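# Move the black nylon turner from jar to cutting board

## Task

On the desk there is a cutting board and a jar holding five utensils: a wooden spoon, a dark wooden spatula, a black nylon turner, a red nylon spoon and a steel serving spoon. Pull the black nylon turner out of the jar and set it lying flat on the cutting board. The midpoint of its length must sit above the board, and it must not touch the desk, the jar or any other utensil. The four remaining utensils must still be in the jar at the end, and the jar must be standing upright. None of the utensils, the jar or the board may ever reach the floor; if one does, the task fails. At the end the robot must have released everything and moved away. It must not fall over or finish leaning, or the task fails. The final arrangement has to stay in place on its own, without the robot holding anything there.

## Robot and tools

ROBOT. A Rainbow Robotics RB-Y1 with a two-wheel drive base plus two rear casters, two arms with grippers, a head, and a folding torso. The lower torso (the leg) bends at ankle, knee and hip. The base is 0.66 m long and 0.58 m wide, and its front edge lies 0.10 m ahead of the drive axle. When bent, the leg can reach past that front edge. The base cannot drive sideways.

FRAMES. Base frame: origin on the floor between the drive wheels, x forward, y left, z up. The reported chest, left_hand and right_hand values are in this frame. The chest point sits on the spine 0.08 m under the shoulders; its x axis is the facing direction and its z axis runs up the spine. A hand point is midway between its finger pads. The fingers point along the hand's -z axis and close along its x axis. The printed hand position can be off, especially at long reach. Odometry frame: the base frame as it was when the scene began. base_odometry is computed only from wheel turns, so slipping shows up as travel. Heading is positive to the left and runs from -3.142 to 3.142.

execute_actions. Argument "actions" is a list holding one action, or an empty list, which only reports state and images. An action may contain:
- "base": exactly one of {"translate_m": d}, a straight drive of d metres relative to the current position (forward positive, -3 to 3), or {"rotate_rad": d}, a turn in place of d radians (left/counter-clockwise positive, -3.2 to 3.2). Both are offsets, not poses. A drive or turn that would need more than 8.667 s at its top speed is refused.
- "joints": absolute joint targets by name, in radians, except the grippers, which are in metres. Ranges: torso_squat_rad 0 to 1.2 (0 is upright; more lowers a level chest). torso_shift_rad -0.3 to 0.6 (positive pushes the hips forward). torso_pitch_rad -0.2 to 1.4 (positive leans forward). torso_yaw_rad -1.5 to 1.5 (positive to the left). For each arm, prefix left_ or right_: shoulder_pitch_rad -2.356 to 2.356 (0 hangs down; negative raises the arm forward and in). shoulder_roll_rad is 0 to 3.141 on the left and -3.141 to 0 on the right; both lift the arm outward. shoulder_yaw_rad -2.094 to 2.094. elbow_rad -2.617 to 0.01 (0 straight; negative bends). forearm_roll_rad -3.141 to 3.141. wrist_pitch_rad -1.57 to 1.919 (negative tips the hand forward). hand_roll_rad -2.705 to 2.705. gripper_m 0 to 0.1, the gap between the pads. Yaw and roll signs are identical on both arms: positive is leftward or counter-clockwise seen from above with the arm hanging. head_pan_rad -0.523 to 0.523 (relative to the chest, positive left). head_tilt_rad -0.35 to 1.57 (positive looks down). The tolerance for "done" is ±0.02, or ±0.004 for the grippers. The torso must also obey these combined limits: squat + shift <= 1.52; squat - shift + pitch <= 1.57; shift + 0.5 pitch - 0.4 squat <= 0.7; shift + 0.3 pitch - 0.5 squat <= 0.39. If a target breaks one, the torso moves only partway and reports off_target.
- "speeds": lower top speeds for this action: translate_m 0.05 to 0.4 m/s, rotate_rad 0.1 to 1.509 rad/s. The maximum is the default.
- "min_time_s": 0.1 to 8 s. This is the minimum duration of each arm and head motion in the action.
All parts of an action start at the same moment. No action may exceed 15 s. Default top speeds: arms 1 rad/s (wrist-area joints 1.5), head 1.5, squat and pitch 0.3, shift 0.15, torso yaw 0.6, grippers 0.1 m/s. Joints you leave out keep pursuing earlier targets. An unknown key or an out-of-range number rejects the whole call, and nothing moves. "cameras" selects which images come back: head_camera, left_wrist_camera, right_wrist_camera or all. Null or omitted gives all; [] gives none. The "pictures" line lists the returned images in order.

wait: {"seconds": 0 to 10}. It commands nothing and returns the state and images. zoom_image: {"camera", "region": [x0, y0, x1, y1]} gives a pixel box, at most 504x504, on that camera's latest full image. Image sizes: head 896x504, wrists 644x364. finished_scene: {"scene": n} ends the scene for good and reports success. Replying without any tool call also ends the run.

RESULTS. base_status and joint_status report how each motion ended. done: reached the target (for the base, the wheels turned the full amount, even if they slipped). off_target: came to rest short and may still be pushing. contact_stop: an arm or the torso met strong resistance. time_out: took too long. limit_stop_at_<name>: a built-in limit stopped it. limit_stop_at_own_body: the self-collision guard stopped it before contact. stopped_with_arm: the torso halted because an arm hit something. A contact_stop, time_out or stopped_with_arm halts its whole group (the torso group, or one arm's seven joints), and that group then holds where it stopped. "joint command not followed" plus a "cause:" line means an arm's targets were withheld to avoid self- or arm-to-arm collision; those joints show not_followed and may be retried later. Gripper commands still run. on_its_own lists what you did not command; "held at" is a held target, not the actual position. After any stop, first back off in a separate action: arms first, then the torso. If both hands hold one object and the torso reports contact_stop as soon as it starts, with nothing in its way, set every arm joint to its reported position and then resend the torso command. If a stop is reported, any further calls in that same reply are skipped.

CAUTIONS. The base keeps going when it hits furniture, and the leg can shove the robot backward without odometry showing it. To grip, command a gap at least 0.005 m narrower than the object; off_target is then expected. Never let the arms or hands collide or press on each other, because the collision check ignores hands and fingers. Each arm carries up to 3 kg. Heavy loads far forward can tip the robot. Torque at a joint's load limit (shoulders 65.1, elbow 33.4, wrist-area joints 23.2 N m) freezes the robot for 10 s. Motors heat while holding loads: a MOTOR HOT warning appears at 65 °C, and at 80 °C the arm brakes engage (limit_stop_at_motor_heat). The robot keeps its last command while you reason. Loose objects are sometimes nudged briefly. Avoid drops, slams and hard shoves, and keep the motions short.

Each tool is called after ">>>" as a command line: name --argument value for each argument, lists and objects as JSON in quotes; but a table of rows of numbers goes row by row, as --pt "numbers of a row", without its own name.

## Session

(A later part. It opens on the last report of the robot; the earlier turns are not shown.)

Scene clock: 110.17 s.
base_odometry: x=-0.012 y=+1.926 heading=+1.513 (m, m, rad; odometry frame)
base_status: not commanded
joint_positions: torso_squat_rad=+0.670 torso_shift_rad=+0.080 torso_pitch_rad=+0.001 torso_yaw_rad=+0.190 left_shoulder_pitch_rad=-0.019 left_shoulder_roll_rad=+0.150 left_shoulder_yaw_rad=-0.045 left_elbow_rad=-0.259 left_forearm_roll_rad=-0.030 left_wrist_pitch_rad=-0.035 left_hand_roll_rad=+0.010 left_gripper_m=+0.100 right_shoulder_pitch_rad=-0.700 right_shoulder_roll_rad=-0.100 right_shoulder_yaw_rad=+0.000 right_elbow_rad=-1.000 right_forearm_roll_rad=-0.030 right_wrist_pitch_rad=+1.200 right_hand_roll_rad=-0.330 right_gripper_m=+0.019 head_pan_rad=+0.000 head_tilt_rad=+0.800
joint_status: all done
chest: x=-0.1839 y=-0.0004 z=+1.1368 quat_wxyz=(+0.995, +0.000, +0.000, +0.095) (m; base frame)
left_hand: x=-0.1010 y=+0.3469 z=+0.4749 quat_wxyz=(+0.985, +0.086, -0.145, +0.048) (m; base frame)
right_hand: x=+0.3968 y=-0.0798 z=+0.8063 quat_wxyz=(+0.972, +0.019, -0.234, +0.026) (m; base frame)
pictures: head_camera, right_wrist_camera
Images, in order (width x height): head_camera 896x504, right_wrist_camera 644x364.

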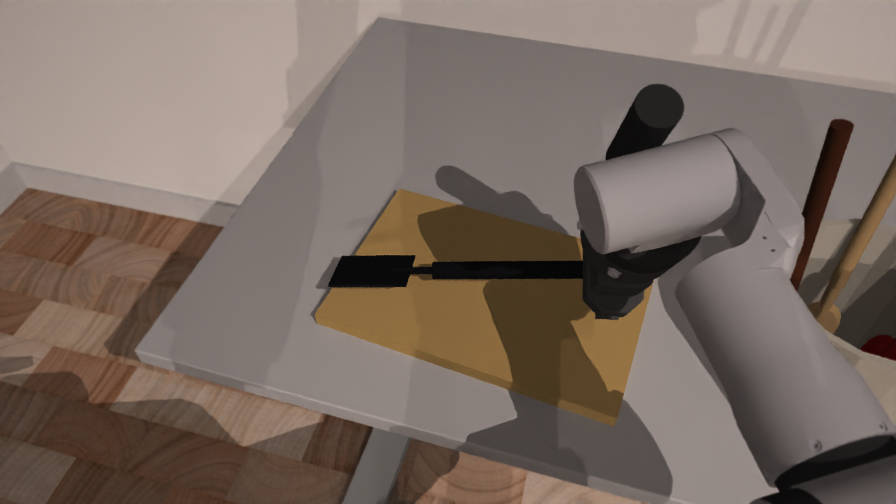

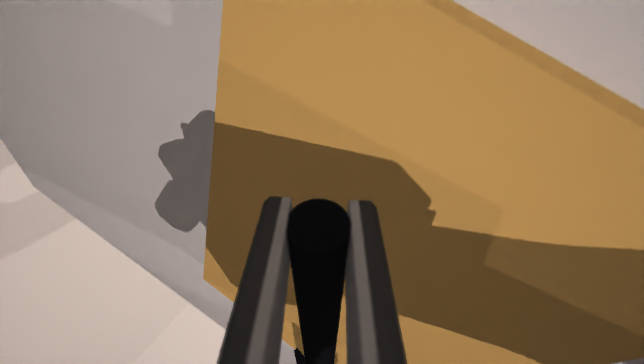

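>>> execute_actions --actions '[{"joints":{"torso_squat_rad":0.7}}]' --cameras '["head_camera","right_wrist_camera"]'

>>> execute_actions --actions '[{"joints":{"right_gripper_m":0.04}}]' --cameras '["head_camera","right_wrist_camera"]'

>>> execute_actions --actions '[{"joints":{"torso_squat_rad":0.45,"torso_yaw_rad":0.25}}]' --cameras '[]'

>>> execute_actions --actions '[{"base":{"translate_m":-0.4},"joints":{"head_tilt_rad":0.6,"head_pan_rad":-0.2}}]' --cameras '["head_camera"]'

Scene clock: 116.80 s.
base_odometry: x=-0.012 y=+1.926 heading=+1.513 (m, m, rad; odometry frame)
base_status: not commanded
joint_positions: torso_squat_rad=+0.700 torso_shift_rad=+0.080 torso_pitch_rad=+0.001 torso_yaw_rad=+0.190 left_shoulder_pitch_rad=-0.019 left_shoulder_roll_rad=+0.150 left_shoulder_yaw_rad=-0.045 left_elbow_rad=-0.259 left_forearm_roll_rad=-0.030 left_wrist_pitch_rad=-0.035 left_hand_roll_rad=+0.010 left_gripper_m=+0.100 right_shoulder_pitch_rad=-0.700 right_shoulder_roll_rad=-0.100 right_shoulder_yaw_rad=+0.000 right_elbow_rad=-1.000 right_forearm_roll_rad=-0.030 right_wrist_pitch_rad=+1.200 right_hand_roll_rad=-0.330 right_gripper_m=+0.019 head_pan_rad=+0.000 head_tilt_rad=+0.800
joint_status: all done
chest: x=-0.1850 y=-0.0004 z=+1.1236 quat_wxyz=(+0.995, +0.000, +0.000, +0.095) (m; base frame)
left_hand: x=-0.1021 y=+0.3469 z=+0.4617 quat_wxyz=(+0.985, +0.086, -0.145, +0.048) (m; base frame)
right_hand: x=+0.3957 y=-0.0798 z=+0.7930 quat_wxyz=(+0.972, +0.019, -0.234, +0.026) (m; base frame)
pictures: head_camera, right_wrist_camera
Images, in order (width x height): head_camera 896x504, right_wrist_camera 644x364.

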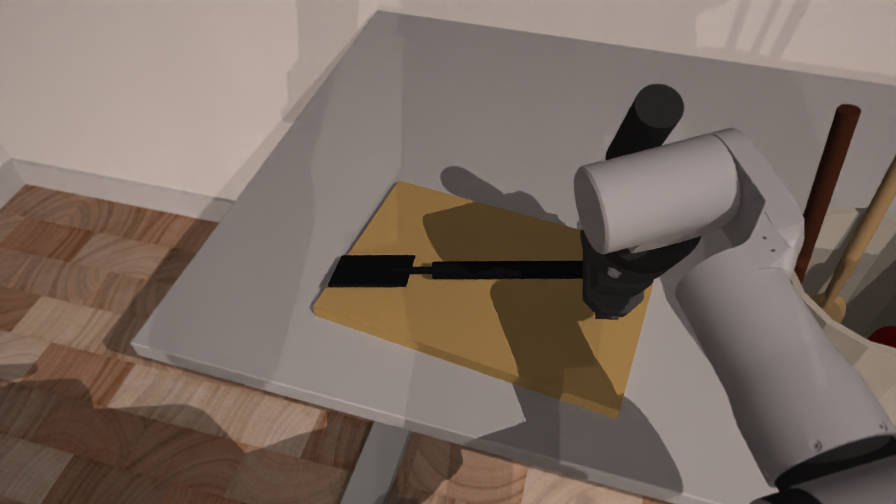

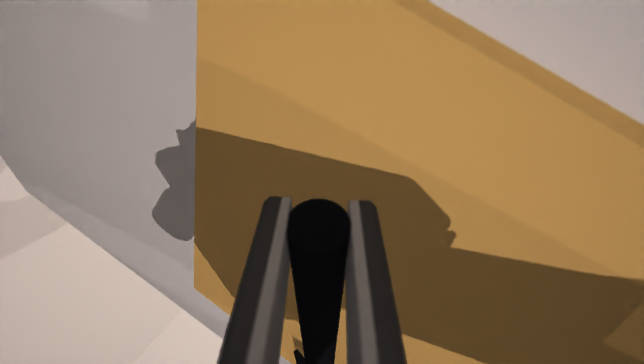

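Scene clock: 117.63 s.
base_odometry: x=-0.012 y=+1.926 heading=+1.513 (m, m, rad; odometry frame)
base_status: not commanded
joint_positions: torso_squat_rad=+0.700 torso_shift_rad=+0.080 torso_pitch_rad=+0.001 torso_yaw_rad=+0.190 left_shoulder_pitch_rad=-0.019 left_shoulder_roll_rad=+0.150 left_shoulder_yaw_rad=-0.045 left_elbow_rad=-0.259 left_forearm_roll_rad=-0.030 left_wrist_pitch_rad=-0.035 left_hand_roll_rad=+0.010 left_gripper_m=+0.100 right_shoulder_pitch_rad=-0.700 right_shoulder_roll_rad=-0.100 right_shoulder_yaw_rad=+0.000 right_elbow_rad=-1.000 right_forearm_roll_rad=-0.030 right_wrist_pitch_rad=+1.200 right_hand_roll_rad=-0.330 right_gripper_m=+0.040 head_pan_rad=+0.000 head_tilt_rad=+0.800
joint_status: all done
chest: x=-0.1850 y=-0.0004 z=+1.1236 quat_wxyz=(+0.995, +0.000, +0.000, +0.095) (m; base frame)
left_hand: x=-0.1021 y=+0.3469 z=+0.4617 quat_wxyz=(+0.985, +0.086, -0.145, +0.048) (m; base frame)
right_hand: x=+0.3957 y=-0.0798 z=+0.7930 quat_wxyz=(+0.972, +0.019, -0.234, +0.026) (m; base frame)
pictures: head_camera, right_wrist_camera
Images, in order (width x height): head_camera 896x504, right_wrist_camera 644x364.

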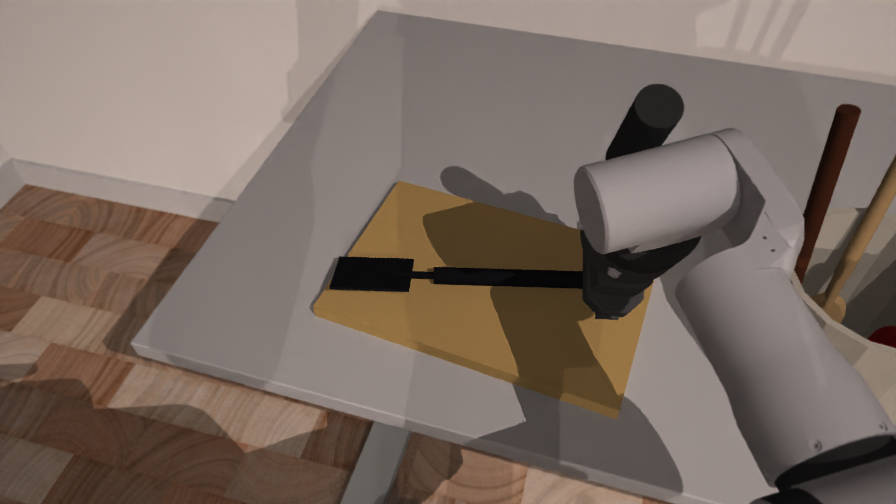

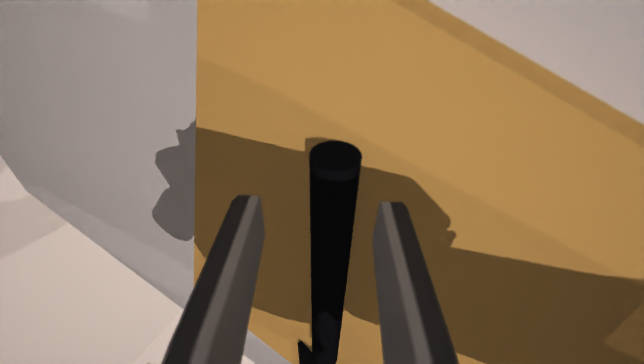

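Scene clock: 119.27 s.
base_odometry: x=-0.012 y=+1.926 heading=+1.513 (m, m, rad; odometry frame)
base_status: not commanded
joint_positions: torso_squat_rad=+0.450 torso_shift_rad=+0.080 torso_pitch_rad=+0.001 torso_yaw_rad=+0.250 left_shoulder_pitch_rad=-0.019 left_shoulder_roll_rad=+0.150 left_shoulder_yaw_rad=-0.045 left_elbow_rad=-0.259 left_forearm_roll_rad=-0.030 left_wrist_pitch_rad=-0.035 left_hand_roll_rad=+0.010 left_gripper_m=+0.100 right_shoulder_pitch_rad=-0.700 right_shoulder_roll_rad=-0.100 right_shoulder_yaw_rad=+0.000 right_elbow_rad=-1.000 right_forearm_roll_rad=-0.030 right_wrist_pitch_rad=+1.200 right_hand_roll_rad=-0.330 right_gripper_m=+0.040 head_pan_rad=+0.000 head_tilt_rad=+0.800
joint_status: all done
chest: x=-0.1772 y=-0.0005 z=+1.2182 quat_wxyz=(+0.992, +0.000, +0.001, +0.125) (m; base frame)
left_hand: x=-0.1155 y=+0.3512 z=+0.5563 quat_wxyz=(+0.983, +0.090, -0.142, +0.077) (m; base frame)
right_hand: x=+0.4071 y=-0.0449 z=+0.8875 quat_wxyz=(+0.971, +0.026, -0.233, +0.055) (m; base frame)
pictures: none
No camera images: the call's "cameras" was empty. Leave "cameras" out to get every camera's image.

Scene clock: 122.20 s.
base_odometry: x=-0.035 y=+1.527 heading=+1.511 (m, m, rad; odometry frame)
base_status: done
joint_positions: torso_squat_rad=+0.450 torso_shift_rad=+0.080 torso_pitch_rad=+0.001 torso_yaw_rad=+0.250 left_shoulder_pitch_rad=-0.019 left_shoulder_roll_rad=+0.150 left_shoulder_yaw_rad=-0.045 left_elbow_rad=-0.259 left_forearm_roll_rad=-0.030 left_wrist_pitch_rad=-0.035 left_hand_roll_rad=+0.010 left_gripper_m=+0.100 right_shoulder_pitch_rad=-0.700 right_shoulder_roll_rad=-0.100 right_shoulder_yaw_rad=+0.000 right_elbow_rad=-1.000 right_forearm_roll_rad=-0.030 right_wrist_pitch_rad=+1.200 right_hand_roll_rad=-0.330 right_gripper_m=+0.040 head_pan_rad=-0.200 head_tilt_rad=+0.600
joint_status: all done
chest: x=-0.1774 y=-0.0005 z=+1.2182 quat_wxyz=(+0.992, +0.000, +0.000, +0.125) (m; base frame)
left_hand: x=-0.1156 y=+0.3512 z=+0.5563 quat_wxyz=(+0.983, +0.090, -0.142, +0.077) (m; base frame)
right_hand: x=+0.4071 y=-0.0449 z=+0.8876 quat_wxyz=(+0.971, +0.026, -0.233, +0.055) (m; base frame)
pictures: head_camera
Images, in order (width x height): head_camera 896x504.

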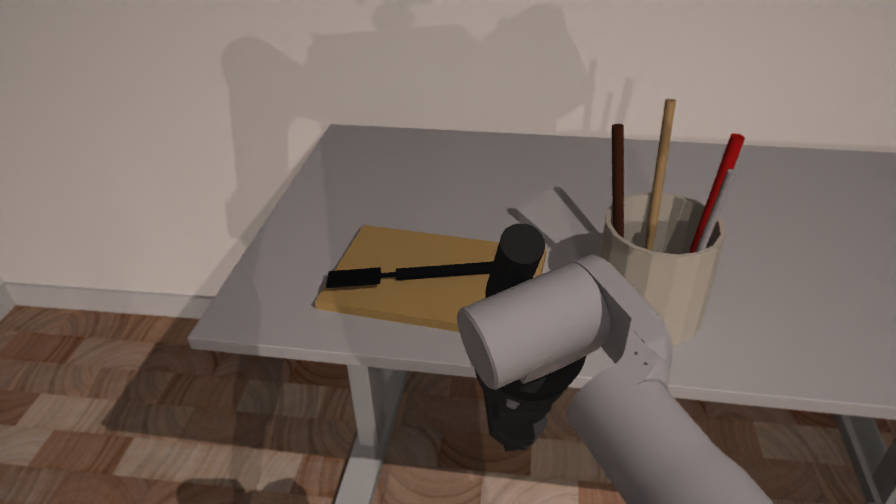

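>>> finished_scene --scene 2

The scene is finished: the task was done.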